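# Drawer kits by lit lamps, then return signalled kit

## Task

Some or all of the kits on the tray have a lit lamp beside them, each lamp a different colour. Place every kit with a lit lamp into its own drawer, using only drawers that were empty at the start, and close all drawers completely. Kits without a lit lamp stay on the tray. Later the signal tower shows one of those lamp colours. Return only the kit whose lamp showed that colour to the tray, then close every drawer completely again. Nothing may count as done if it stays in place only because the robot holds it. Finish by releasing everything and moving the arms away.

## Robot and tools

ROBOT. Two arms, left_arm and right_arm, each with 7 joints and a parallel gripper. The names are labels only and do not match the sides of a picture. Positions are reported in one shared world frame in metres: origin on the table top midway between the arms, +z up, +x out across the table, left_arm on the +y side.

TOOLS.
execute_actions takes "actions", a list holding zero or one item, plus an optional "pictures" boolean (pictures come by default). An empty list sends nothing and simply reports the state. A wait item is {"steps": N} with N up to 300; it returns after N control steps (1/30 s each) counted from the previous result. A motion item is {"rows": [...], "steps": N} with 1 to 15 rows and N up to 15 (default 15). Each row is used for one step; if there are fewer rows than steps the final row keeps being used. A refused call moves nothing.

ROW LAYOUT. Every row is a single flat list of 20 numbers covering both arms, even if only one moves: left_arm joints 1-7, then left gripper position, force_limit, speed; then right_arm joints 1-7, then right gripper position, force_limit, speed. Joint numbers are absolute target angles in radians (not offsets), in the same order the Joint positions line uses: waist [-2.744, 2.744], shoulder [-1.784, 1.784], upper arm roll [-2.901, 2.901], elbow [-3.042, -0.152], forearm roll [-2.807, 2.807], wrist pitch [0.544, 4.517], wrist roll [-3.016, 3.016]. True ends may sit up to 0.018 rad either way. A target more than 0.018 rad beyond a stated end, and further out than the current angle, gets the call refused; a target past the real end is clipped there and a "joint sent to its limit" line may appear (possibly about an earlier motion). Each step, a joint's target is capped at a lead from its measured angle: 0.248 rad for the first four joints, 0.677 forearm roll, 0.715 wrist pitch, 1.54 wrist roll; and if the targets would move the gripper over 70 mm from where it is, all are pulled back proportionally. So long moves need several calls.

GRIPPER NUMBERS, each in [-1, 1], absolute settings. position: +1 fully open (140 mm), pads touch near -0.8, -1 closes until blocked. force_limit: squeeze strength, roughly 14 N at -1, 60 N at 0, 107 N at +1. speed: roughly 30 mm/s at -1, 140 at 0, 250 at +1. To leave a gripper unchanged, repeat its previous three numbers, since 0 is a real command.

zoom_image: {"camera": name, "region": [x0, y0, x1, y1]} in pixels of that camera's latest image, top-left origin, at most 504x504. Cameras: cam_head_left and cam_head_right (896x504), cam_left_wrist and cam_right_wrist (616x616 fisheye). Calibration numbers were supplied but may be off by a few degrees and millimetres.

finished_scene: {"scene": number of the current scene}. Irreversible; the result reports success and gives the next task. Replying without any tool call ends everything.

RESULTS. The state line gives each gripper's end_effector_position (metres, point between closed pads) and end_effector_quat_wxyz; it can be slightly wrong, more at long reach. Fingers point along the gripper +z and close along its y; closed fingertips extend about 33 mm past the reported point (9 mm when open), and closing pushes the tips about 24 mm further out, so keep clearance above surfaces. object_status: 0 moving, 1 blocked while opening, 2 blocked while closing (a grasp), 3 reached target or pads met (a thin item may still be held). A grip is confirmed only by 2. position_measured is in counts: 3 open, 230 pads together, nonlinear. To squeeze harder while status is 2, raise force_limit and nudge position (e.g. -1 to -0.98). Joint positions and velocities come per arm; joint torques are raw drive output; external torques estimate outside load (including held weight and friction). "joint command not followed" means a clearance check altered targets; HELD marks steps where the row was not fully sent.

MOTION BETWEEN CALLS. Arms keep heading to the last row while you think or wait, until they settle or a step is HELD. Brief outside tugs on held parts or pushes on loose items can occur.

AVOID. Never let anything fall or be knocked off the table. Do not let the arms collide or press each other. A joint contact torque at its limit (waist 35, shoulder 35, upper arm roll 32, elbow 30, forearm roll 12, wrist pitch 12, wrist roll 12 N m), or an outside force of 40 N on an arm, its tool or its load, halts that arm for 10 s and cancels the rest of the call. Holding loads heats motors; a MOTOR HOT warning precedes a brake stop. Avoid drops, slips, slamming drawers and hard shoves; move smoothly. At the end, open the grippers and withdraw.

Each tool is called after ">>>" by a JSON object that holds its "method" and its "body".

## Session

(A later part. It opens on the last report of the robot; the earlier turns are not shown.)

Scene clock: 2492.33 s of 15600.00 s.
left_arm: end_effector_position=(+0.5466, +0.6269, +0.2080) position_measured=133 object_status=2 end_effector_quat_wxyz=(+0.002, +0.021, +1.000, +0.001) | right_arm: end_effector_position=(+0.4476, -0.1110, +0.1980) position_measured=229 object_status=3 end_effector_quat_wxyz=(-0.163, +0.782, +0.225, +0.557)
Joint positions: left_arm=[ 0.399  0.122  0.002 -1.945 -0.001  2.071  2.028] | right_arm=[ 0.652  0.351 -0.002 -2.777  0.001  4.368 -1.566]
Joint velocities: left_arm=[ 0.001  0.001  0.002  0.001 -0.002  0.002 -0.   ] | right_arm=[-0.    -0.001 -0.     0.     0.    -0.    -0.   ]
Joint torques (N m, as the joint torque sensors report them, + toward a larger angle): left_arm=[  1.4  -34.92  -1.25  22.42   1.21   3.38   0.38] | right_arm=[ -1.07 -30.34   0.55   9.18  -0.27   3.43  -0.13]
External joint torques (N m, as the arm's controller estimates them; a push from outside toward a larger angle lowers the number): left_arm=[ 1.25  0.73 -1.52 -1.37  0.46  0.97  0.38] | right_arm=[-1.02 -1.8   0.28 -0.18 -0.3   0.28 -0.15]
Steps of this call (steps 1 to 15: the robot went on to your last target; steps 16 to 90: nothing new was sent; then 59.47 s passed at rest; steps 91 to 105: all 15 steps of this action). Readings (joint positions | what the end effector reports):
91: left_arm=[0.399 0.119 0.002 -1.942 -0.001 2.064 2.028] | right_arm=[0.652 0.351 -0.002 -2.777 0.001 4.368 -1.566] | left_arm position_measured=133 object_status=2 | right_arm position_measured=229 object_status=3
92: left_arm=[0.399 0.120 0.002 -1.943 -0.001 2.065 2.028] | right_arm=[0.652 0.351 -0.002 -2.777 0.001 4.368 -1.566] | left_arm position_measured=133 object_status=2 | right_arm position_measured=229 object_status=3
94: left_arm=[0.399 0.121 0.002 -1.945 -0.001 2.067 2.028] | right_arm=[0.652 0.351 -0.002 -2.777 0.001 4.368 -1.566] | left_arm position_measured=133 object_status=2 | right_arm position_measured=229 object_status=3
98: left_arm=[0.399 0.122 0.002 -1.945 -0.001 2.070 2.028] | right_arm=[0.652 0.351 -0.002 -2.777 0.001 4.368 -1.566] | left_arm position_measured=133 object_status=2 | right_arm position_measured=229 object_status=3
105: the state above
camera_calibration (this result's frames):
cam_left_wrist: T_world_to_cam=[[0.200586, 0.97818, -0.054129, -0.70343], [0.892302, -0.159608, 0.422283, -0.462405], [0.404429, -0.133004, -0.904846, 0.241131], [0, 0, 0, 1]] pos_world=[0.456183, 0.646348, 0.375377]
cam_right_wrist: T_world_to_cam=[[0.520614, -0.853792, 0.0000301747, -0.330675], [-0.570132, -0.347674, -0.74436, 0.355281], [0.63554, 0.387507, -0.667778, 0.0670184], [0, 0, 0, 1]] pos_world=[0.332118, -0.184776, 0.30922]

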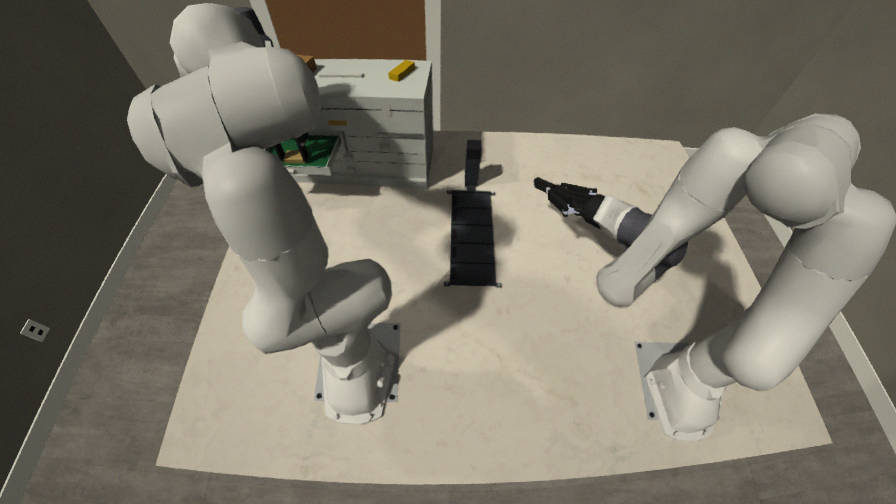

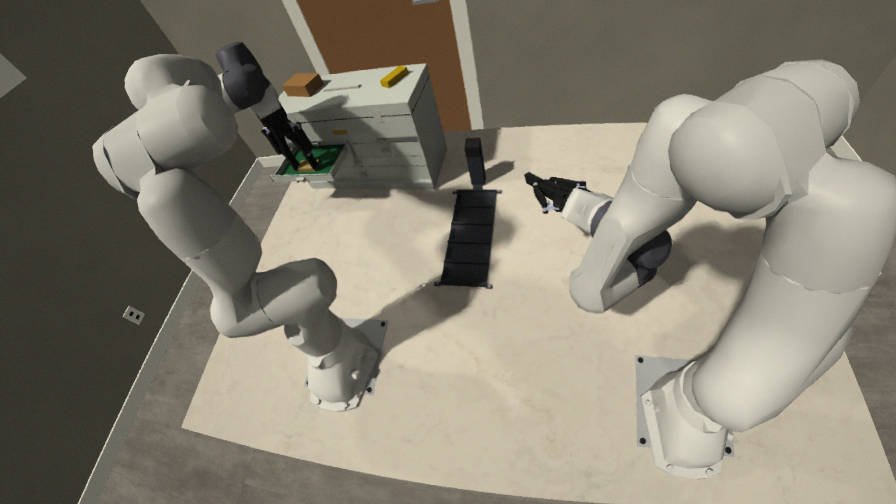

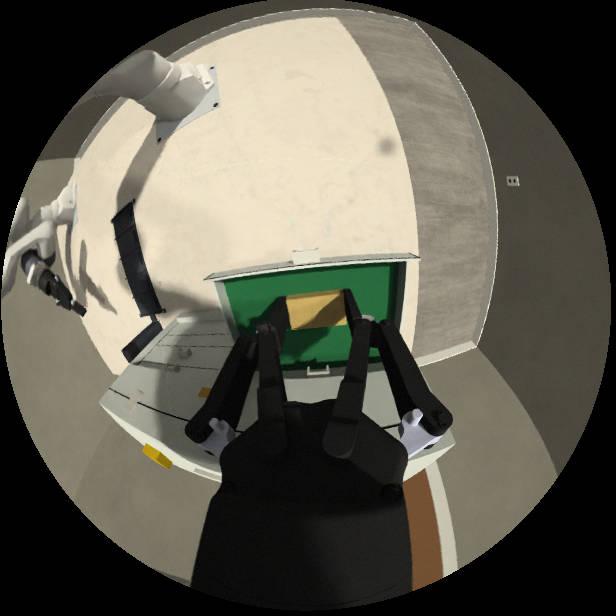

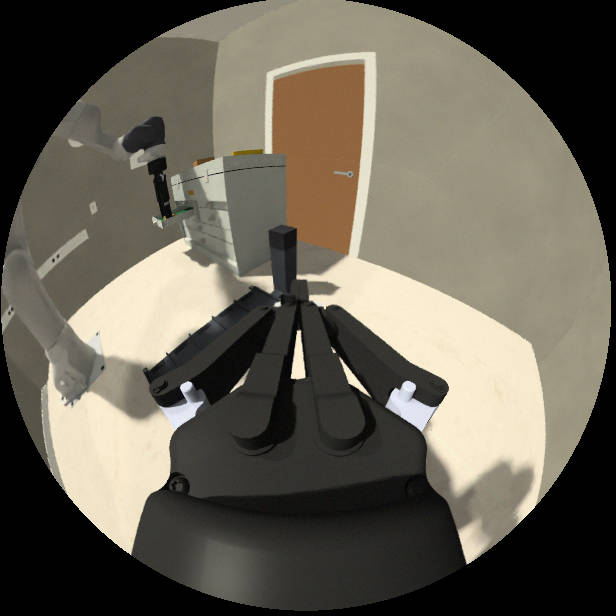

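Contact. Release.

>>> {"method": "execute_actions", "body": {"actions": [{"rows":[[0.401,0.122,0,-1.945,0,2.074,2.035,0.28,0,0,0.65,0.35,0,-2.778,0,4.37,-1.571,-0.8,0,0]],"steps":15}], "pictures": false}}

>>> {"method": "execute_actions", "body": {"actions": [{"rows":[[0.401,0.084,0,-1.8365,0,1.915,2.035,0.28,0,0,0.65,0.35,0,-2.778,0,4.37,-1.571,-0.8,0,0]],"steps":15}], "pictures": false}}

>>> {"method": "execute_actions", "body": {"actions": [{"rows":[[0.401,0.07,0,-1.7476,0,1.817,2.035,0.28,0,0,0.65,0.35,0,-2.778,0,4.37,-1.571,-0.8,0,0]],"steps":15}], "pictures": false}}

>>> {"method": "execute_actions", "body": {"actions": [{"rows":[[0.401,-0.5285,0,-2.461,0,1.93,2.035,-0.16,0,0,0.65,0.35,0,-2.778,0,4.37,-1.571,-0.8,0,0]],"steps":15}], "pictures": false}}

>>> {"method": "execute_actions", "body": {"actions": [{"steps":30}]}}

Scene clock: 2510.93 s of 15600.00 s.
left_arm: end_effector_position=(+0.5467, +0.6270, +0.2080) position_measured=94 object_status=3 end_effector_quat_wxyz=(+0.002, +0.021, +1.000, +0.001) | right_arm: end_effector_position=(+0.4476, -0.1110, +0.1980) position_measured=229 object_status=3 end_effector_quat_wxyz=(-0.163, +0.782, +0.225, +0.557)
Joint positions: left_arm=[ 0.399  0.122  0.002 -1.946 -0.001  2.072  2.029] | right_arm=[ 0.652  0.351 -0.002 -2.777  0.001  4.368 -1.566]
Joint velocities: left_arm=[ 0.     0.002  0.002 -0.001  0.001 -0.     0.001] | right_arm=[-0.001  0.001  0.001 -0.001  0.001  0.001  0.001]
Joint torques (N m, as the joint torque sensors report them, + toward a larger angle): left_arm=[  0.36 -35.23  -0.37  23.15   1.13   2.84   0.37] | right_arm=[ -0.95 -29.96  -0.11   9.18  -0.29   3.39  -0.14]
External joint torques (N m, as the arm's controller estimates them; a push from outside toward a larger angle lowers the number): left_arm=[ 0.31  0.4  -0.55 -0.59  0.39  0.43  0.37] | right_arm=[-0.96 -1.52 -0.44 -0.09 -0.31  0.25 -0.17]
Steps of this call (steps 1 to 15: the robot went on to your last target; steps 16 to 90: nothing new was sent; then 15.10 s passed at rest; steps 91 to 105: all 15 steps of this action). Readings (joint positions | what the end effector reports):
91: left_arm=[0.399 0.122 0.002 -1.946 -0.001 2.072 2.029] | right_arm=[0.652 0.351 -0.002 -2.777 0.001 4.368 -1.566] | left_arm position_measured=133 object_status=0 | right_arm position_measured=229 object_status=3
92: left_arm=[0.399 0.122 0.002 -1.946 -0.001 2.072 2.029] | right_arm=[0.652 0.351 -0.002 -2.777 0.001 4.368 -1.566] | left_arm position_measured=131 object_status=0 | right_arm position_measured=229 object_status=3
94: left_arm=[0.399 0.122 0.002 -1.946 -0.001 2.072 2.029] | right_arm=[0.652 0.351 -0.002 -2.777 0.001 4.368 -1.566] | left_arm position_measured=111 object_status=0 | right_arm position_measured=229 object_status=3
98: left_arm=[0.399 0.122 0.002 -1.946 -0.001 2.072 2.029] | right_arm=[0.652 0.351 -0.002 -2.777 0.001 4.368 -1.566] | left_arm position_measured=94 object_status=0 | right_arm position_measured=229 object_status=3
105: the state above

Scene clock: 2511.43 s of 15600.00 s.
left_arm: end_effector_position=(+0.5485, +0.6277, +0.2706) position_measured=94 object_status=3 end_effector_quat_wxyz=(+0.005, +0.021, +1.000, +0.002) | right_arm: end_effector_position=(+0.4476, -0.1110, +0.1980) position_measured=229 object_status=3 end_effector_quat_wxyz=(-0.163, +0.782, +0.225, +0.557)
Joint positions: left_arm=[ 0.399  0.082  0.002 -1.835 -0.001  1.927  2.029] | right_arm=[ 0.652  0.351 -0.002 -2.777  0.001  4.368 -1.566]
Joint velocities: left_arm=[-0.     0.006  0.001  0.001 -0.001 -0.051  0.001] | right_arm=[-0.    -0.    -0.001  0.    -0.003 -0.     0.001]
Joint torques (N m, as the joint torque sensors report them, + toward a larger angle): left_arm=[  0.65 -33.63  -0.7   23.26   1.3    1.91   0.44] | right_arm=[ -0.84 -30.5   -0.03   8.65  -0.23   3.44  -0.13]
External joint torques (N m, as the arm's controller estimates them; a push from outside toward a larger angle lowers the number): left_arm=[ 0.51  1.73 -0.92 -1.36  0.49 -0.58  0.44] | right_arm=[-0.8  -2.02 -0.31 -0.65 -0.25  0.3  -0.16]
Steps of this call (steps 1 to 15: all 15 steps of this action). Readings (joint positions | what the end effector reports):
1: left_arm=[0.399 0.124 0.002 -1.926 -0.001 2.043 2.029] | right_arm=[0.652 0.351 -0.002 -2.777 0.001 4.368 -1.566] | left_arm position_measured=94 object_status=3 | right_arm position_measured=229 object_status=3
2: left_arm=[0.399 0.119 0.002 -1.901 -0.001 2.019 2.029] | right_arm=[0.652 0.351 -0.002 -2.777 0.001 4.368 -1.566] | left_arm position_measured=94 object_status=3 | right_arm position_measured=229 object_status=3
4: left_arm=[0.399 0.098 0.002 -1.863 -0.001 1.988 2.029] | right_arm=[0.652 0.351 -0.002 -2.777 0.001 4.368 -1.566] | left_arm position_measured=94 object_status=3 | right_arm position_measured=229 object_status=3
8: left_arm=[0.399 0.078 0.002 -1.835 -0.001 1.953 2.029] | right_arm=[0.652 0.351 -0.002 -2.777 0.001 4.368 -1.566] | left_arm position_measured=94 object_status=3 | right_arm position_measured=229 object_status=3
15: the state above

Scene clock: 2511.93 s of 15600.00 s.
left_arm: end_effector_position=(+0.5479, +0.6274, +0.3120) position_measured=94 object_status=3 end_effector_quat_wxyz=(+0.005, +0.021, +1.000, +0.002) | right_arm: end_effector_position=(+0.4476, -0.1110, +0.1980) position_measured=229 object_status=3 end_effector_quat_wxyz=(-0.163, +0.782, +0.225, +0.557)
Joint positions: left_arm=[ 0.399  0.068  0.002 -1.748 -0.001  1.827  2.029] | right_arm=[ 0.652  0.351 -0.002 -2.777  0.001  4.368 -1.566]
Joint velocities: left_arm=[ 0.     0.003 -0.     0.     0.    -0.035 -0.001] | right_arm=[-0.     0.    -0.    -0.    -0.    -0.    -0.001]
Joint torques (N m, as the joint torque sensors report them, + toward a larger angle): left_arm=[ -0.13 -33.7   -0.8   24.     1.2    2.1    0.39] | right_arm=[ -1.06 -30.25   0.56   8.89  -0.26   3.42  -0.12]
External joint torques (N m, as the arm's controller estimates them; a push from outside toward a larger angle lowers the number): left_arm=[-0.22  0.9  -0.95 -0.45  0.37 -0.35  0.39] | right_arm=[-1.05 -1.8   0.25 -0.4  -0.28  0.29 -0.15]
Steps of this call (steps 1 to 15: all 15 steps of this action). Readings (joint positions | what the end effector reports):
1: left_arm=[0.399 0.087 0.002 -1.818 -0.001 1.907 2.029] | right_arm=[0.652 0.351 -0.002 -2.777 0.001 4.368 -1.566] | left_arm position_measured=94 object_status=3 | right_arm position_measured=229 object_status=3
2: left_arm=[0.399 0.086 0.002 -1.798 -0.001 1.891 2.029] | right_arm=[0.652 0.351 -0.002 -2.777 0.001 4.368 -1.566] | left_arm position_measured=94 object_status=3 | right_arm position_measured=229 object_status=3
4: left_arm=[0.399 0.077 0.002 -1.769 -0.001 1.869 2.029] | right_arm=[0.652 0.351 -0.002 -2.777 0.001 4.368 -1.566] | left_arm position_measured=94 object_status=3 | right_arm position_measured=229 object_status=3
8: left_arm=[0.399 0.066 0.002 -1.748 -0.001 1.844 2.029] | right_arm=[0.652 0.351 -0.002 -2.777 0.001 4.368 -1.566] | left_arm position_measured=94 object_status=3 | right_arm position_measured=229 object_status=3
15: the state above

Scene clock: 2512.43 s of 15600.00 s.
left_arm: end_effector_position=(+0.3624, +0.5455, +0.2689) position_measured=149 object_status=3 end_effector_quat_wxyz=(-0.007, +0.022, +1.000, -0.004) | right_arm: end_effector_position=(+0.4476, -0.1110, +0.1980) position_measured=229 object_status=3 end_effector_quat_wxyz=(-0.163, +0.782, +0.225, +0.557)
Joint positions: left_arm=[ 0.399 -0.522  0.001 -2.456 -0.     1.918  2.029] | right_arm=[ 0.652  0.351 -0.002 -2.777  0.001  4.368 -1.566]
Joint velocities: left_arm=[ 0.001 -0.031  0.    -0.07  -0.     0.039  0.001] | right_arm=[ 0.001 -0.002  0.001  0.001  0.     0.     0.001]
Joint torques (N m, as the joint torque sensors report them, + toward a larger angle): left_arm=[  1.4  -16.41  -1.51  24.49   1.16   3.43   0.48] | right_arm=[ -1.1  -30.31   0.38   9.    -0.25   3.42  -0.1 ]
External joint torques (N m, as the arm's controller estimates them; a push from outside toward a larger angle lowers the number): left_arm=[ 1.39 -1.7  -1.02 -1.2   0.34  0.82  0.48] | right_arm=[-1.11 -1.79  0.04 -0.33 -0.26  0.28 -0.13]
Steps of this call (steps 1 to 15: all 15 steps of this action). Readings (joint positions | what the end effector reports):
1: left_arm=[0.399 0.024 0.002 -1.817 -0.001 1.851 2.029] | right_arm=[0.652 0.351 -0.002 -2.777 0.001 4.368 -1.566] | left_arm position_measured=94 object_status=0 | right_arm position_measured=229 object_status=3
2: left_arm=[0.399 -0.046 0.002 -1.902 -0.001 1.863 2.029] | right_arm=[0.652 0.351 -0.002 -2.777 0.001 4.368 -1.566] | left_arm position_measured=100 object_status=0 | right_arm position_measured=229 object_status=3
4: left_arm=[0.399 -0.201 0.002 -2.062 -0.001 1.883 2.029] | right_arm=[0.652 0.351 -0.002 -2.777 0.001 4.368 -1.566] | left_arm position_measured=116 object_status=0 | right_arm position_measured=229 object_status=3
8: left_arm=[0.399 -0.470 0.001 -2.332 -0.000 1.907 2.029] | right_arm=[0.652 0.351 -0.002 -2.777 0.001 4.368 -1.566] | left_arm position_measured=146 object_status=0 | right_arm position_measured=229 object_status=3
15: the state above

Scene clock: 2513.43 s of 15600.00 s.
left_arm: end_effector_position=(+0.3638, +0.5461, +0.2696) position_measured=149 object_status=3 end_effector_quat_wxyz=(-0.003, +0.022, +1.000, -0.002) | right_arm: end_effector_position=(+0.4476, -0.1110, +0.1980) position_measured=229 object_status=3 end_effector_quat_wxyz=(-0.163, +0.782, +0.225, +0.557)
Joint positions: left_arm=[ 0.399 -0.526  0.001 -2.459 -0.     1.926  2.029] | right_arm=[ 0.652  0.351 -0.002 -2.777  0.001  4.368 -1.566]
Joint velocities: left_arm=[ 0.001  0.     0.     0.002 -0.002 -0.     0.001] | right_arm=[ 0.001 -0.001  0.    -0.     0.002 -0.     0.001]
Joint torques (N m, as the joint torque sensors report them, + toward a larger angle): left_arm=[  0.76 -15.03  -1.07  23.33   1.16   3.22   0.52] | right_arm=[ -0.84 -30.05   0.98   8.53  -0.26   3.41  -0.15]
External joint torques (N m, as the arm's controller estimates them; a push from outside toward a larger angle lowers the number): left_arm=[ 0.75 -1.39 -0.59 -0.92  0.37  0.83  0.52] | right_arm=[-0.87 -1.52  0.62 -0.81 -0.27  0.27 -0.18]
Steps of this call (steps 1 to 15: the robot went on to your last target; steps 16 to 30: nothing new was sent). Readings (joint positions | what the end effector reports):
1: left_arm=[0.399 -0.523 0.001 -2.458 -0.000 1.919 2.029] | right_arm=[0.652 0.351 -0.002 -2.777 0.001 4.368 -1.566] | left_arm position_measured=149 object_status=3 | right_arm position_measured=229 object_status=3
2: left_arm=[0.399 -0.524 0.001 -2.459 -0.000 1.920 2.029] | right_arm=[0.652 0.351 -0.002 -2.777 0.001 4.368 -1.566] | left_arm position_measured=149 object_status=3 | right_arm position_measured=229 object_status=3
4: left_arm=[0.399 -0.526 0.001 -2.459 -0.000 1.922 2.029] | right_arm=[0.652 0.351 -0.002 -2.777 0.001 4.368 -1.566] | left_arm position_measured=149 object_status=3 | right_arm position_measured=229 object_status=3
8: left_arm=[0.399 -0.526 0.001 -2.459 -0.000 1.924 2.029] | right_arm=[0.652 0.351 -0.002 -2.777 0.001 4.368 -1.566] | left_arm position_measured=149 object_status=3 | right_arm position_measured=229 object_status=3
30: the state above
All arms were judged still, so your last target was given up. Only a new action makes them travel on or press farther. Fingers that are still opening or closing keep moving.
camera_calibration (this result's frames):
cam_left_wrist: T_world_to_cam=[[0.201028, 0.977679, -0.0610811, -0.582339], [0.896202, -0.158385, 0.41441, -0.338187], [0.395486, -0.138049, -0.908038, 0.366876], [0, 0, 0, 1]] pos_world=[0.275056, 0.566424, 0.437715]
cam_right_wrist: T_world_to_cam=[[0.520614, -0.853792, 0.0000301714, -0.330675], [-0.570132, -0.347674, -0.74436, 0.355281], [0.63554, 0.387507, -0.667778, 0.0670184], [0, 0, 0, 1]] pos_world=[0.332118, -0.184776, 0.30922]

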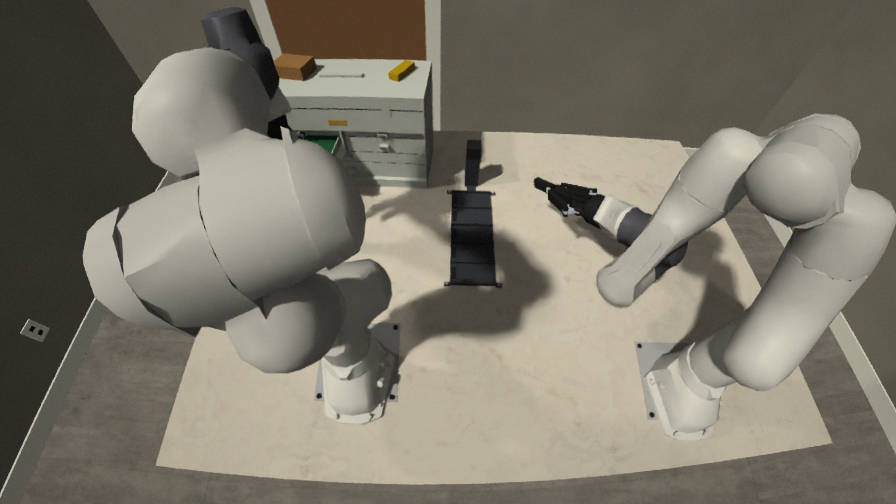

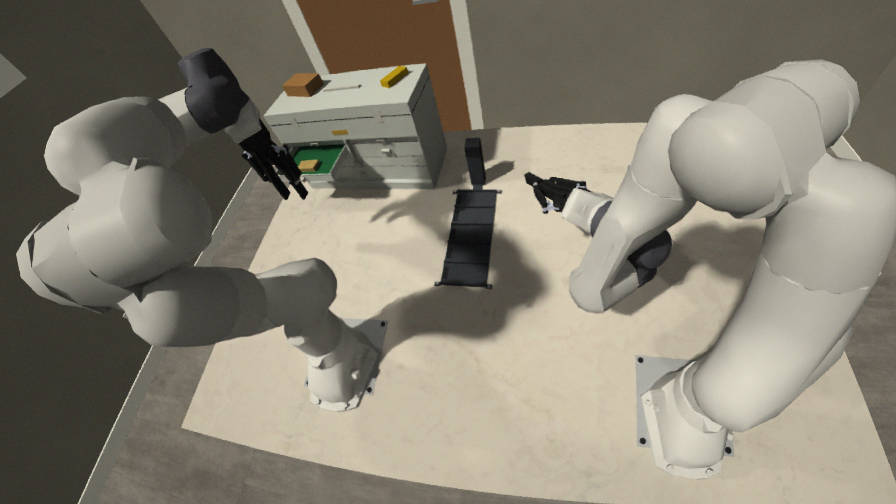

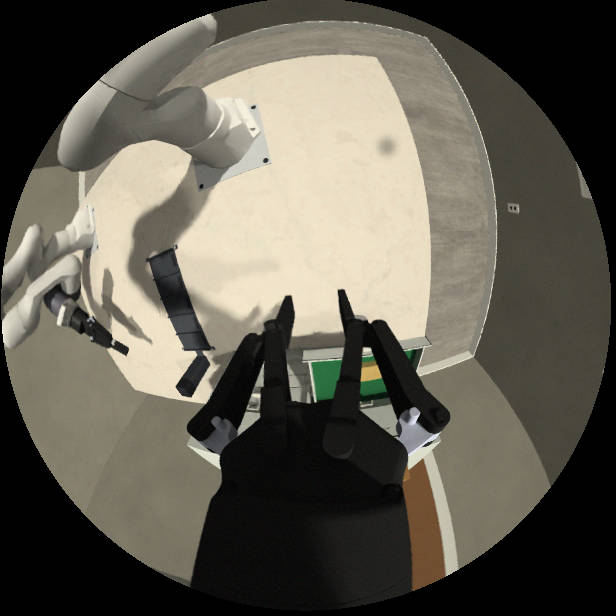

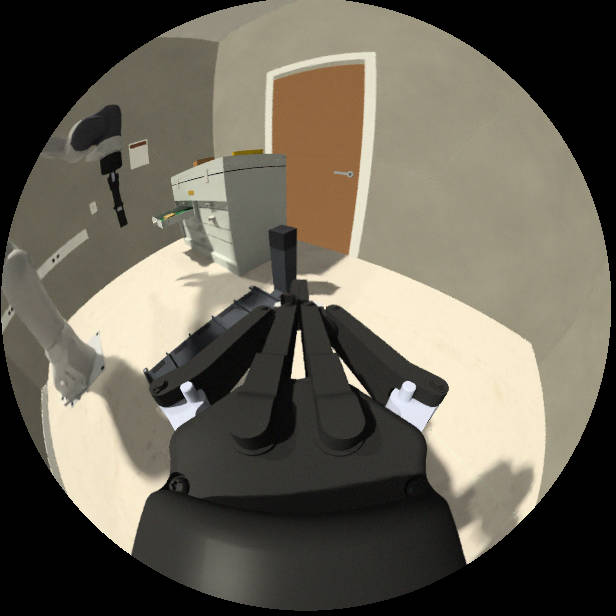

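>>> {"method": "execute_actions", "body": {"actions": [{"rows":[[1.243,-0.5285,0,-2.461,0,1.93,1.385,-0.16,0,0,0.65,0.35,0,-2.778,0,4.37,-1.571,-0.8,0,0]],"steps":15}], "pictures": false}}

>>> {"method": "execute_actions", "body": {"actions": [{"steps":20}], "pictures": false}}

>>> {"method": "execute_actions", "body": {"actions": [{"rows":[[1.243,-0.5285,0,-2.6,0,3.2,1.385,-0.16,0,0,0.65,0.35,0,-2.778,0,4.37,-1.571,-0.8,0,0]],"steps":15}], "pictures": false}}

>>> {"method": "execute_actions", "body": {"actions": [{"steps":30}], "pictures": false}}

>>> {"method": "execute_actions", "body": {"actions": [{"rows":[[1.243,-0.25,0,-2.774,1.42,4.175,1.385,-0.16,0,0,0.65,0.35,0,-2.778,0,4.37,-1.571,-0.8,0,0]],"steps":15}], "pictures": false}}

>>> {"method": "execute_actions", "body": {"actions": [{"steps":45}], "pictures": false}}

>>> {"method": "execute_actions", "body": {"actions": [{"rows":[[1.243,0.189,0,-2.765,1.42,4.175,1.385,-0.16,0,0,0.65,0.35,0,-2.778,0,4.37,-1.571,-0.8,0,0]],"steps":15}], "pictures": false}}

>>> {"method": "execute_actions", "body": {"actions": [{"steps":30}]}}

Scene clock: 2531.63 s of 15600.00 s.
left_arm: end_effector_position=(+0.1485, +0.7518, +0.2696) position_measured=149 object_status=3 end_effector_quat_wxyz=(-0.001, -0.563, +0.826, -0.003) | right_arm: end_effector_position=(+0.4476, -0.1110, +0.1980) position_measured=229 object_status=3 end_effector_quat_wxyz=(-0.163, +0.782, +0.225, +0.557)
Joint positions: left_arm=[ 1.187 -0.527  0.006 -2.46  -0.001  1.927  1.58 ] | right_arm=[ 0.652  0.351 -0.002 -2.777  0.001  4.368 -1.566]
Joint velocities: left_arm=[ 0.87   0.     0.104  0.     0.008 -0.001 -0.622] | right_arm=[ 0.     0.    -0.001 -0.001  0.001 -0.001  0.001]
Joint torques (N m, as the joint torque sensors report them, + toward a larger angle): left_arm=[ -9.16 -14.89  -9.48  23.26   0.98   3.01  -0.33] | right_arm=[ -1.12 -30.27   0.27   8.92  -0.3    3.43  -0.1 ]
External joint torques (N m, as the arm's controller estimates them; a push from outside toward a larger angle lowers the number): left_arm=[ 0.75 -0.9   1.4  -0.93  0.88  0.72 -0.33] | right_arm=[-1.04 -1.88  0.03 -0.35 -0.33  0.3  -0.13]
Steps of this call (steps 1 to 90: nothing new was sent; then 14.70 s passed at rest; steps 91 to 105: all 15 steps of this action). Readings (joint positions | what the end effector reports):
91: left_arm=[0.438 -0.527 -0.012 -2.460 -0.002 1.926 1.984] | right_arm=[0.652 0.351 -0.002 -2.777 0.001 4.368 -1.566] | left_arm position_measured=149 object_status=3 | right_arm position_measured=229 object_status=3
92: left_arm=[0.489 -0.527 -0.014 -2.460 -0.002 1.926 1.941] | right_arm=[0.652 0.351 -0.002 -2.777 0.001 4.368 -1.566] | left_arm position_measured=149 object_status=3 | right_arm position_measured=229 object_status=3
94: left_arm=[0.597 -0.527 -0.010 -2.460 -0.002 1.926 1.865] | right_arm=[0.652 0.351 -0.002 -2.777 0.001 4.368 -1.566] | left_arm position_measured=149 object_status=3 | right_arm position_measured=229 object_status=3
98: left_arm=[0.820 -0.527 -0.004 -2.460 -0.002 1.926 1.742] | right_arm=[0.652 0.351 -0.002 -2.777 0.001 4.368 -1.566] | left_arm position_measured=149 object_status=3 | right_arm position_measured=229 object_status=3
105: the state above

Scene clock: 2532.30 s of 15600.00 s.
left_arm: end_effector_position=(+0.1298, +0.7584, +0.2696) position_measured=149 object_status=3 end_effector_quat_wxyz=(-0.002, -0.650, +0.760, -0.003) | right_arm: end_effector_position=(+0.4476, -0.1110, +0.1980) position_measured=229 object_status=3 end_effector_quat_wxyz=(-0.163, +0.782, +0.225, +0.557)
Joint positions: left_arm=[ 1.24  -0.527  0.003 -2.46  -0.001  1.927  1.413] | right_arm=[ 0.652  0.351 -0.002 -2.777  0.001  4.368 -1.566]
Joint velocities: left_arm=[-0.001 -0.001  0.    -0.001  0.001 -0.    -0.07 ] | right_arm=[-0.    -0.001 -0.     0.001  0.001  0.    -0.002]
Joint torques (N m, as the joint torque sensors report them, + toward a larger angle): left_arm=[  0.92 -14.62  -1.91  21.95   1.26   3.08  -0.23] | right_arm=[ -1.11 -30.56   0.44   8.97  -0.28   3.39  -0.13]
External joint torques (N m, as the arm's controller estimates them; a push from outside toward a larger angle lowers the number): left_arm=[ 0.91 -0.98 -1.43 -2.3   0.51  0.68 -0.23] | right_arm=[-1.04 -2.02  0.17 -0.39 -0.3   0.24 -0.16]
Steps of this call (steps 1 to 20: the robot went on to your last target). Readings (joint positions | what the end effector reports):
1: left_arm=[1.209 -0.527 0.008 -2.460 -0.001 1.927 1.560] | right_arm=[0.652 0.351 -0.002 -2.777 0.001 4.368 -1.566] | left_arm position_measured=149 object_status=3 | right_arm position_measured=229 object_status=3
2: left_arm=[1.223 -0.527 0.008 -2.460 -0.001 1.927 1.543] | right_arm=[0.652 0.351 -0.002 -2.777 0.001 4.368 -1.566] | left_arm position_measured=149 object_status=3 | right_arm position_measured=229 object_status=3
4: left_arm=[1.235 -0.527 0.007 -2.460 -0.001 1.927 1.513] | right_arm=[0.652 0.351 -0.002 -2.777 0.001 4.368 -1.566] | left_arm position_measured=149 object_status=3 | right_arm position_measured=229 object_status=3
8: left_arm=[1.239 -0.527 0.004 -2.460 -0.001 1.927 1.470] | right_arm=[0.652 0.351 -0.002 -2.777 0.001 4.368 -1.566] | left_arm position_measured=149 object_status=3 | right_arm position_measured=229 object_status=3
20: the state above

Scene clock: 2532.80 s of 15600.00 s.
left_arm: end_effector_position=(+0.1745, +0.8967, +0.3186) position_measured=149 object_status=3 end_effector_quat_wxyz=(+0.232, -0.627, +0.730, +0.140) | right_arm: end_effector_position=(+0.4476, -0.1110, +0.1980) position_measured=229 object_status=3 end_effector_quat_wxyz=(-0.163, +0.782, +0.225, +0.557)
Joint positions: left_arm=[ 1.24  -0.529  0.003 -2.577 -0.001  2.598  1.409] | right_arm=[ 0.652  0.351 -0.002 -2.777  0.001  4.368 -1.566]
Joint velocities: left_arm=[ 0.    -0.    -0.    -0.061 -0.     1.145 -0.005] | right_arm=[ 0.001  0.    -0.001 -0.     0.     0.001  0.   ]
Joint torques (N m, as the joint torque sensors report them, + toward a larger angle): left_arm=[  0.3  -13.73   0.04  22.97   1.01   4.01  -0.29] | right_arm=[ -1.08 -30.07   0.56   8.93  -0.23   3.42  -0.17]
External joint torques (N m, as the arm's controller estimates them; a push from outside toward a larger angle lowers the number): left_arm=[ 0.27  0.73  0.52 -1.88  0.28  0.95 -0.27] | right_arm=[-1.1  -1.59  0.22 -0.38 -0.24  0.28 -0.19]
Steps of this call (steps 1 to 15: all 15 steps of this action). Readings (joint positions | what the end effector reports):
1: left_arm=[1.240 -0.529 0.003 -2.474 -0.001 1.975 1.412] | right_arm=[0.652 0.351 -0.002 -2.777 0.001 4.368 -1.566] | left_arm position_measured=149 object_status=3 | right_arm position_measured=229 object_status=3
2: left_arm=[1.240 -0.529 0.003 -2.490 -0.001 2.028 1.412] | right_arm=[0.652 0.351 -0.002 -2.777 0.001 4.368 -1.566] | left_arm position_measured=149 object_status=3 | right_arm position_measured=229 object_status=3
4: left_arm=[1.240 -0.529 0.003 -2.518 -0.001 2.126 1.411] | right_arm=[0.652 0.351 -0.002 -2.777 0.001 4.368 -1.566] | left_arm position_measured=149 object_status=3 | right_arm position_measured=229 object_status=3
8: left_arm=[1.240 -0.529 0.003 -2.551 -0.001 2.307 1.410] | right_arm=[0.652 0.351 -0.002 -2.777 0.001 4.368 -1.566] | left_arm position_measured=149 object_status=3 | right_arm position_measured=229 object_status=3
15: the state above

Scene clock: 2533.80 s of 15600.00 s.
left_arm: end_effector_position=(+0.1994, +0.9744, +0.4775) position_measured=149 object_status=3 end_effector_quat_wxyz=(+0.457, -0.557, +0.638, +0.273) | right_arm: end_effector_position=(+0.4476, -0.1110, +0.1980) position_measured=229 object_status=3 end_effector_quat_wxyz=(-0.163, +0.782, +0.225, +0.557)
Joint positions: left_arm=[ 1.24  -0.529  0.003 -2.598 -0.001  3.192  1.393] | right_arm=[ 0.652  0.351 -0.002 -2.777  0.001  4.368 -1.566]
Joint velocities: left_arm=[-0.    -0.001  0.001  0.001 -0.     0.021 -0.005] | right_arm=[-0.001 -0.    -0.001  0.     0.    -0.001 -0.001]
Joint torques (N m, as the joint torque sensors report them, + toward a larger angle): left_arm=[  1.7  -13.29  -1.75  22.8    1.15   4.    -0.27] | right_arm=[ -0.84 -30.57   0.05   8.71  -0.29   3.42  -0.13]
External joint torques (N m, as the arm's controller estimates them; a push from outside toward a larger angle lowers the number): left_arm=[ 1.66  0.79 -1.31 -1.91  0.44  0.74 -0.24] | right_arm=[-0.81 -2.1  -0.25 -0.62 -0.31  0.28 -0.15]
Steps of this call (steps 1 to 30: the robot went on to your last target). Readings (joint positions | what the end effector reports):
1: left_arm=[1.240 -0.529 0.003 -2.579 -0.001 2.638 1.409] | right_arm=[0.652 0.351 -0.002 -2.777 0.001 4.368 -1.566] | left_arm position_measured=149 object_status=3 | right_arm position_measured=229 object_status=3
2: left_arm=[1.240 -0.529 0.003 -2.582 -0.001 2.679 1.408] | right_arm=[0.652 0.351 -0.002 -2.777 0.001 4.368 -1.566] | left_arm position_measured=149 object_status=3 | right_arm position_measured=229 object_status=3
4: left_arm=[1.240 -0.529 0.003 -2.586 -0.001 2.759 1.407] | right_arm=[0.652 0.351 -0.002 -2.777 0.001 4.368 -1.566] | left_arm position_measured=149 object_status=3 | right_arm position_measured=229 object_status=3
8: left_arm=[1.240 -0.529 0.003 -2.593 -0.001 2.919 1.405] | right_arm=[0.652 0.351 -0.002 -2.777 0.001 4.368 -1.566] | left_arm position_measured=149 object_status=3 | right_arm position_measured=229 object_status=3
30: the state above

Scene clock: 2534.30 s of 15600.00 s.
left_arm: end_effector_position=(+0.3555, +0.8768, +0.3732) position_measured=149 object_status=3 end_effector_quat_wxyz=(+0.472, -0.191, +0.805, +0.305) | right_arm: end_effector_position=(+0.4476, -0.1110, +0.1980) position_measured=229 object_status=3 end_effector_quat_wxyz=(-0.163, +0.782, +0.225, +0.557)
Joint positions: left_arm=[ 1.245 -0.301  0.003 -2.741  0.796  3.749  1.393] | right_arm=[ 0.652  0.351 -0.002 -2.777  0.001  4.368 -1.566]
Joint velocities: left_arm=[-0.004  0.145 -0.012 -0.098  1.306  0.651  0.001] | right_arm=[-0.    -0.001  0.     0.001  0.    -0.001  0.001]
Joint torques (N m, as the joint torque sensors report them, + toward a larger angle): left_arm=[  0.39 -17.91   0.8   19.85  -0.91   3.8   -0.02] | right_arm=[ -1.31 -30.05   0.38   9.07  -0.23   3.42  -0.11]
External joint torques (N m, as the arm's controller estimates them; a push from outside toward a larger angle lowers the number): left_arm=[ 0.07  1.34 -0.31 -2.    1.16  1.07 -0.02] | right_arm=[-1.29 -1.54  0.07 -0.26 -0.25  0.28 -0.13]
Steps of this call (steps 1 to 15: all 15 steps of this action). Readings (joint positions | what the end effector reports):
1: left_arm=[1.243 -0.513 0.006 -2.610 0.064 3.251 1.393] | right_arm=[0.652 0.351 -0.002 -2.777 0.001 4.368 -1.566] | left_arm position_measured=149 object_status=3 | right_arm position_measured=229 object_status=3
2: left_arm=[1.244 -0.484 0.006 -2.627 0.132 3.307 1.393] | right_arm=[0.652 0.351 -0.002 -2.777 0.001 4.368 -1.566] | left_arm position_measured=149 object_status=3 | right_arm position_measured=229 object_status=3
4: left_arm=[1.244 -0.426 0.005 -2.663 0.254 3.401 1.393] | right_arm=[0.652 0.351 -0.002 -2.777 0.001 4.368 -1.566] | left_arm position_measured=149 object_status=3 | right_arm position_measured=229 object_status=3
8: left_arm=[1.244 -0.355 0.004 -2.707 0.462 3.556 1.393] | right_arm=[0.652 0.351 -0.002 -2.777 0.001 4.368 -1.566] | left_arm position_measured=149 object_status=3 | right_arm position_measured=229 object_status=3
15: the state above

Scene clock: 2535.80 s of 15600.00 s.
left_arm: end_effector_position=(+0.4264, +0.6590, +0.3513) position_measured=149 object_status=3 end_effector_quat_wxyz=(+0.546, +0.140, +0.807, +0.174) | right_arm: end_effector_position=(+0.4476, -0.1110, +0.1980) position_measured=229 object_status=3 end_effector_quat_wxyz=(-0.163, +0.782, +0.225, +0.557)
Joint positions: left_arm=[ 1.245 -0.252  0.001 -2.773  1.417  4.171  1.392] | right_arm=[ 0.652  0.351 -0.002 -2.777  0.001  4.368 -1.566]
Joint velocities: left_arm=[ 0.001 -0.001 -0.001 -0.001  0.001  0.001 -0.001] | right_arm=[-0.001  0.001 -0.001  0.     0.     0.    -0.001]
Joint torques (N m, as the joint torque sensors report them, + toward a larger angle): left_arm=[ -0.97 -14.74   0.43  16.49  -0.97   3.27  -0.26] | right_arm=[ -1.2  -30.39   0.21   9.11  -0.23   3.41  -0.14]
External joint torques (N m, as the arm's controller estimates them; a push from outside toward a larger angle lowers the number): left_arm=[-0.95  1.86 -0.31 -1.14  0.88  0.63 -0.26] | right_arm=[-1.15 -1.9  -0.06 -0.23 -0.25  0.27 -0.16]
Steps of this call (steps 1 to 45: the robot went on to your last target). Readings (joint positions | what the end effector reports):
1: left_arm=[1.245 -0.297 0.003 -2.744 0.843 3.772 1.393] | right_arm=[0.652 0.351 -0.002 -2.777 0.001 4.368 -1.566] | left_arm position_measured=149 object_status=3 | right_arm position_measured=229 object_status=3
2: left_arm=[1.245 -0.292 0.003 -2.746 0.888 3.795 1.393] | right_arm=[0.652 0.351 -0.002 -2.777 0.001 4.368 -1.566] | left_arm position_measured=149 object_status=3 | right_arm position_measured=229 object_status=3
4: left_arm=[1.245 -0.284 0.003 -2.752 0.975 3.842 1.393] | right_arm=[0.652 0.351 -0.002 -2.777 0.001 4.368 -1.566] | left_arm position_measured=149 object_status=3 | right_arm position_measured=229 object_status=3
8: left_arm=[1.245 -0.269 0.002 -2.761 1.140 3.936 1.393] | right_arm=[0.652 0.351 -0.002 -2.777 0.001 4.368 -1.566] | left_arm position_measured=149 object_status=3 | right_arm position_measured=229 object_status=3
45: the state above
All arms were judged still, so your last target was given up. Only a new action makes them travel on or press farther. Fingers that are still opening or closing keep moving.

Scene clock: 2536.30 s of 15600.00 s.
left_arm: end_effector_position=(+0.4188, +0.6334, +0.1889) position_measured=149 object_status=3 end_effector_quat_wxyz=(+0.510, +0.037, +0.859, -0.005) | right_arm: end_effector_position=(+0.4476, -0.1110, +0.1980) position_measured=229 object_status=3 end_effector_quat_wxyz=(-0.163, +0.782, +0.225, +0.557)
Joint positions: left_arm=[ 1.244  0.187  0.001 -2.767  1.418  4.173  1.392] | right_arm=[ 0.652  0.351 -0.002 -2.777  0.001  4.368 -1.566]
Joint velocities: left_arm=[-0.001  0.005  0.001  0.01   0.001  0.001 -0.001] | right_arm=[ 0.001 -0.    -0.002  0.    -0.001 -0.001  0.001]
Joint torques (N m, as the joint torque sensors report them, + toward a larger angle): left_arm=[ -1.14 -23.59  -1.12  11.69   0.02   3.63  -0.32] | right_arm=[ -0.69 -30.57   0.39   8.98  -0.31   3.39  -0.09]
External joint torques (N m, as the arm's controller estimates them; a push from outside toward a larger angle lowers the number): left_arm=[-1.14  1.44 -0.54  0.86  0.61  0.35 -0.29] | right_arm=[-0.75 -2.11  0.01 -0.3  -0.31  0.26 -0.12]
Steps of this call (steps 1 to 15: all 15 steps of this action). Readings (joint positions | what the end effector reports):
1: left_arm=[1.244 -0.219 0.001 -2.764 1.417 4.176 1.392] | right_arm=[0.652 0.351 -0.002 -2.777 0.001 4.368 -1.566] | left_arm position_measured=149 object_status=3 | right_arm position_measured=229 object_status=3
2: left_arm=[1.244 -0.162 0.001 -2.759 1.417 4.176 1.392] | right_arm=[0.652 0.351 -0.002 -2.777 0.001 4.368 -1.566] | left_arm position_measured=149 object_status=3 | right_arm position_measured=229 object_status=3
4: left_arm=[1.244 -0.047 0.001 -2.759 1.417 4.176 1.392] | right_arm=[0.652 0.351 -0.002 -2.777 0.001 4.368 -1.566] | left_arm position_measured=149 object_status=3 | right_arm position_measured=229 object_status=3
8: left_arm=[1.244 0.147 0.001 -2.766 1.418 4.174 1.392] | right_arm=[0.652 0.351 -0.002 -2.777 0.001 4.368 -1.566] | left_arm position_measured=149 object_status=3 | right_arm position_measured=229 object_status=3
15: the state above

Scene clock: 2537.30 s of 15600.00 s.
left_arm: end_effector_position=(+0.4189, +0.6337, +0.1889) position_measured=149 object_status=3 end_effector_quat_wxyz=(+0.510, +0.037, +0.859, -0.005) | right_arm: end_effector_position=(+0.4476, -0.1110, +0.1980) position_measured=229 object_status=3 end_effector_quat_wxyz=(-0.163, +0.782, +0.225, +0.557)
Joint positions: left_arm=[ 1.244  0.187  0.001 -2.766  1.418  4.173  1.392] | right_arm=[ 0.652  0.351 -0.002 -2.777  0.001  4.368 -1.566]
Joint velocities: left_arm=[-0.001  0.     0.001 -0.001  0.001  0.    -0.002] | right_arm=[-0.001 -0.002 -0.     0.     0.001 -0.    -0.001]
Joint torques (N m, as the joint torque sensors report them, + toward a larger angle): left_arm=[ -0.57 -23.4   -0.99  11.08   0.11   3.46  -0.26] | right_arm=[ -0.92 -30.31   0.44   8.74  -0.26   3.42  -0.13]
External joint torques (N m, as the arm's controller estimates them; a push from outside toward a larger angle lowers the number): left_arm=[-0.53  1.48 -0.4   0.26  0.7   0.2  -0.24] | right_arm=[-0.91 -1.76  0.12 -0.6  -0.27  0.27 -0.16]
Steps of this call (steps 1 to 15: the robot went on to your last target; steps 16 to 30: nothing new was sent). Readings (joint positions | what the end effector reports):
1: left_arm=[1.244 0.187 0.001 -2.767 1.418 4.173 1.392] | right_arm=[0.652 0.351 -0.002 -2.777 0.001 4.368 -1.566] | left_arm position_measured=149 object_status=3 | right_arm position_measured=229 object_status=3
2: left_arm=[1.244 0.187 0.001 -2.767 1.418 4.173 1.392] | right_arm=[0.652 0.351 -0.002 -2.777 0.001 4.368 -1.566] | left_arm position_measured=149 object_status=3 | right_arm position_measured=229 object_status=3
4: left_arm=[1.244 0.187 0.001 -2.767 1.418 4.173 1.392] | right_arm=[0.652 0.351 -0.002 -2.777 0.001 4.368 -1.566] | left_arm position_measured=149 object_status=3 | right_arm position_measured=229 object_status=3
8: left_arm=[1.244 0.187 0.001 -2.767 1.418 4.173 1.392] | right_arm=[0.652 0.351 -0.002 -2.777 0.001 4.368 -1.566] | left_arm position_measured=149 object_status=3 | right_arm position_measured=229 object_status=3
30: the state above
All arms were judged still, so your last target was given up. Only a new action makes them travel on or press farther. Fingers that are still opening or closing keep moving.
camera_calibration (this result's frames):
cam_left_wrist: T_world_to_cam=[[0.192687, 0.971042, 0.141241, -0.71454], [0.053739, -0.154165, 0.986583, -0.098123], [0.979788, -0.182511, -0.0818883, -0.0887037], [0, 0, 0, 1]] pos_world=[0.229866, 0.662532, 0.190465]
cam_right_wrist: T_world_to_cam=[[0.520614, -0.853792, 0.0000302292, -0.330675], [-0.570132, -0.347674, -0.74436, 0.355281], [0.63554, 0.387507, -0.667778, 0.0670184], [0, 0, 0, 1]] pos_world=[0.332118, -0.184776, 0.30922]

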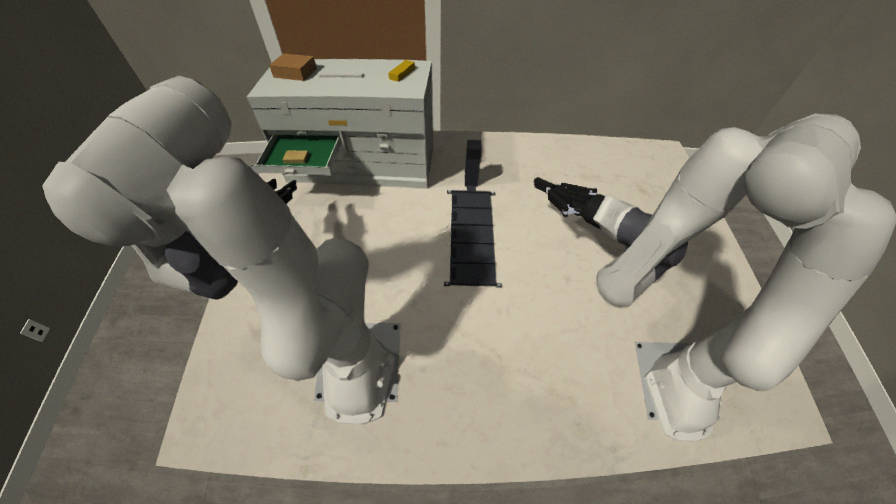

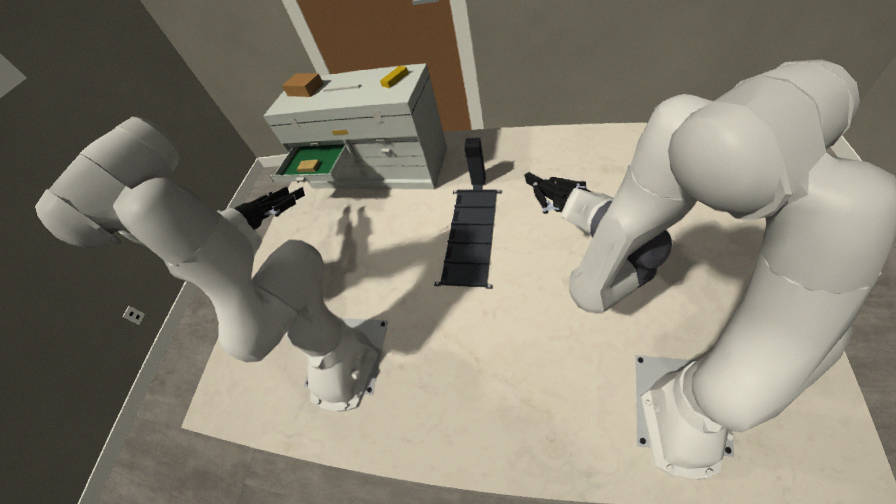

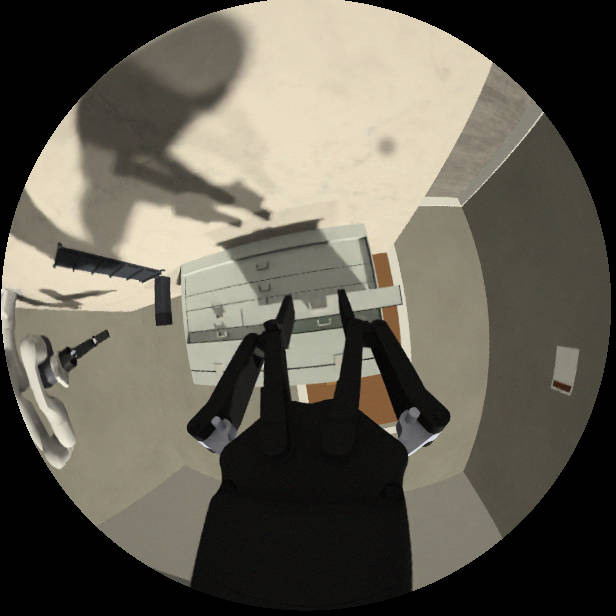

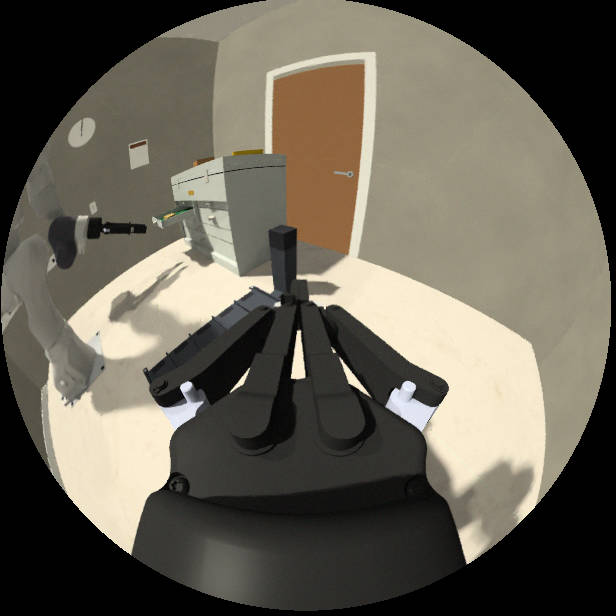

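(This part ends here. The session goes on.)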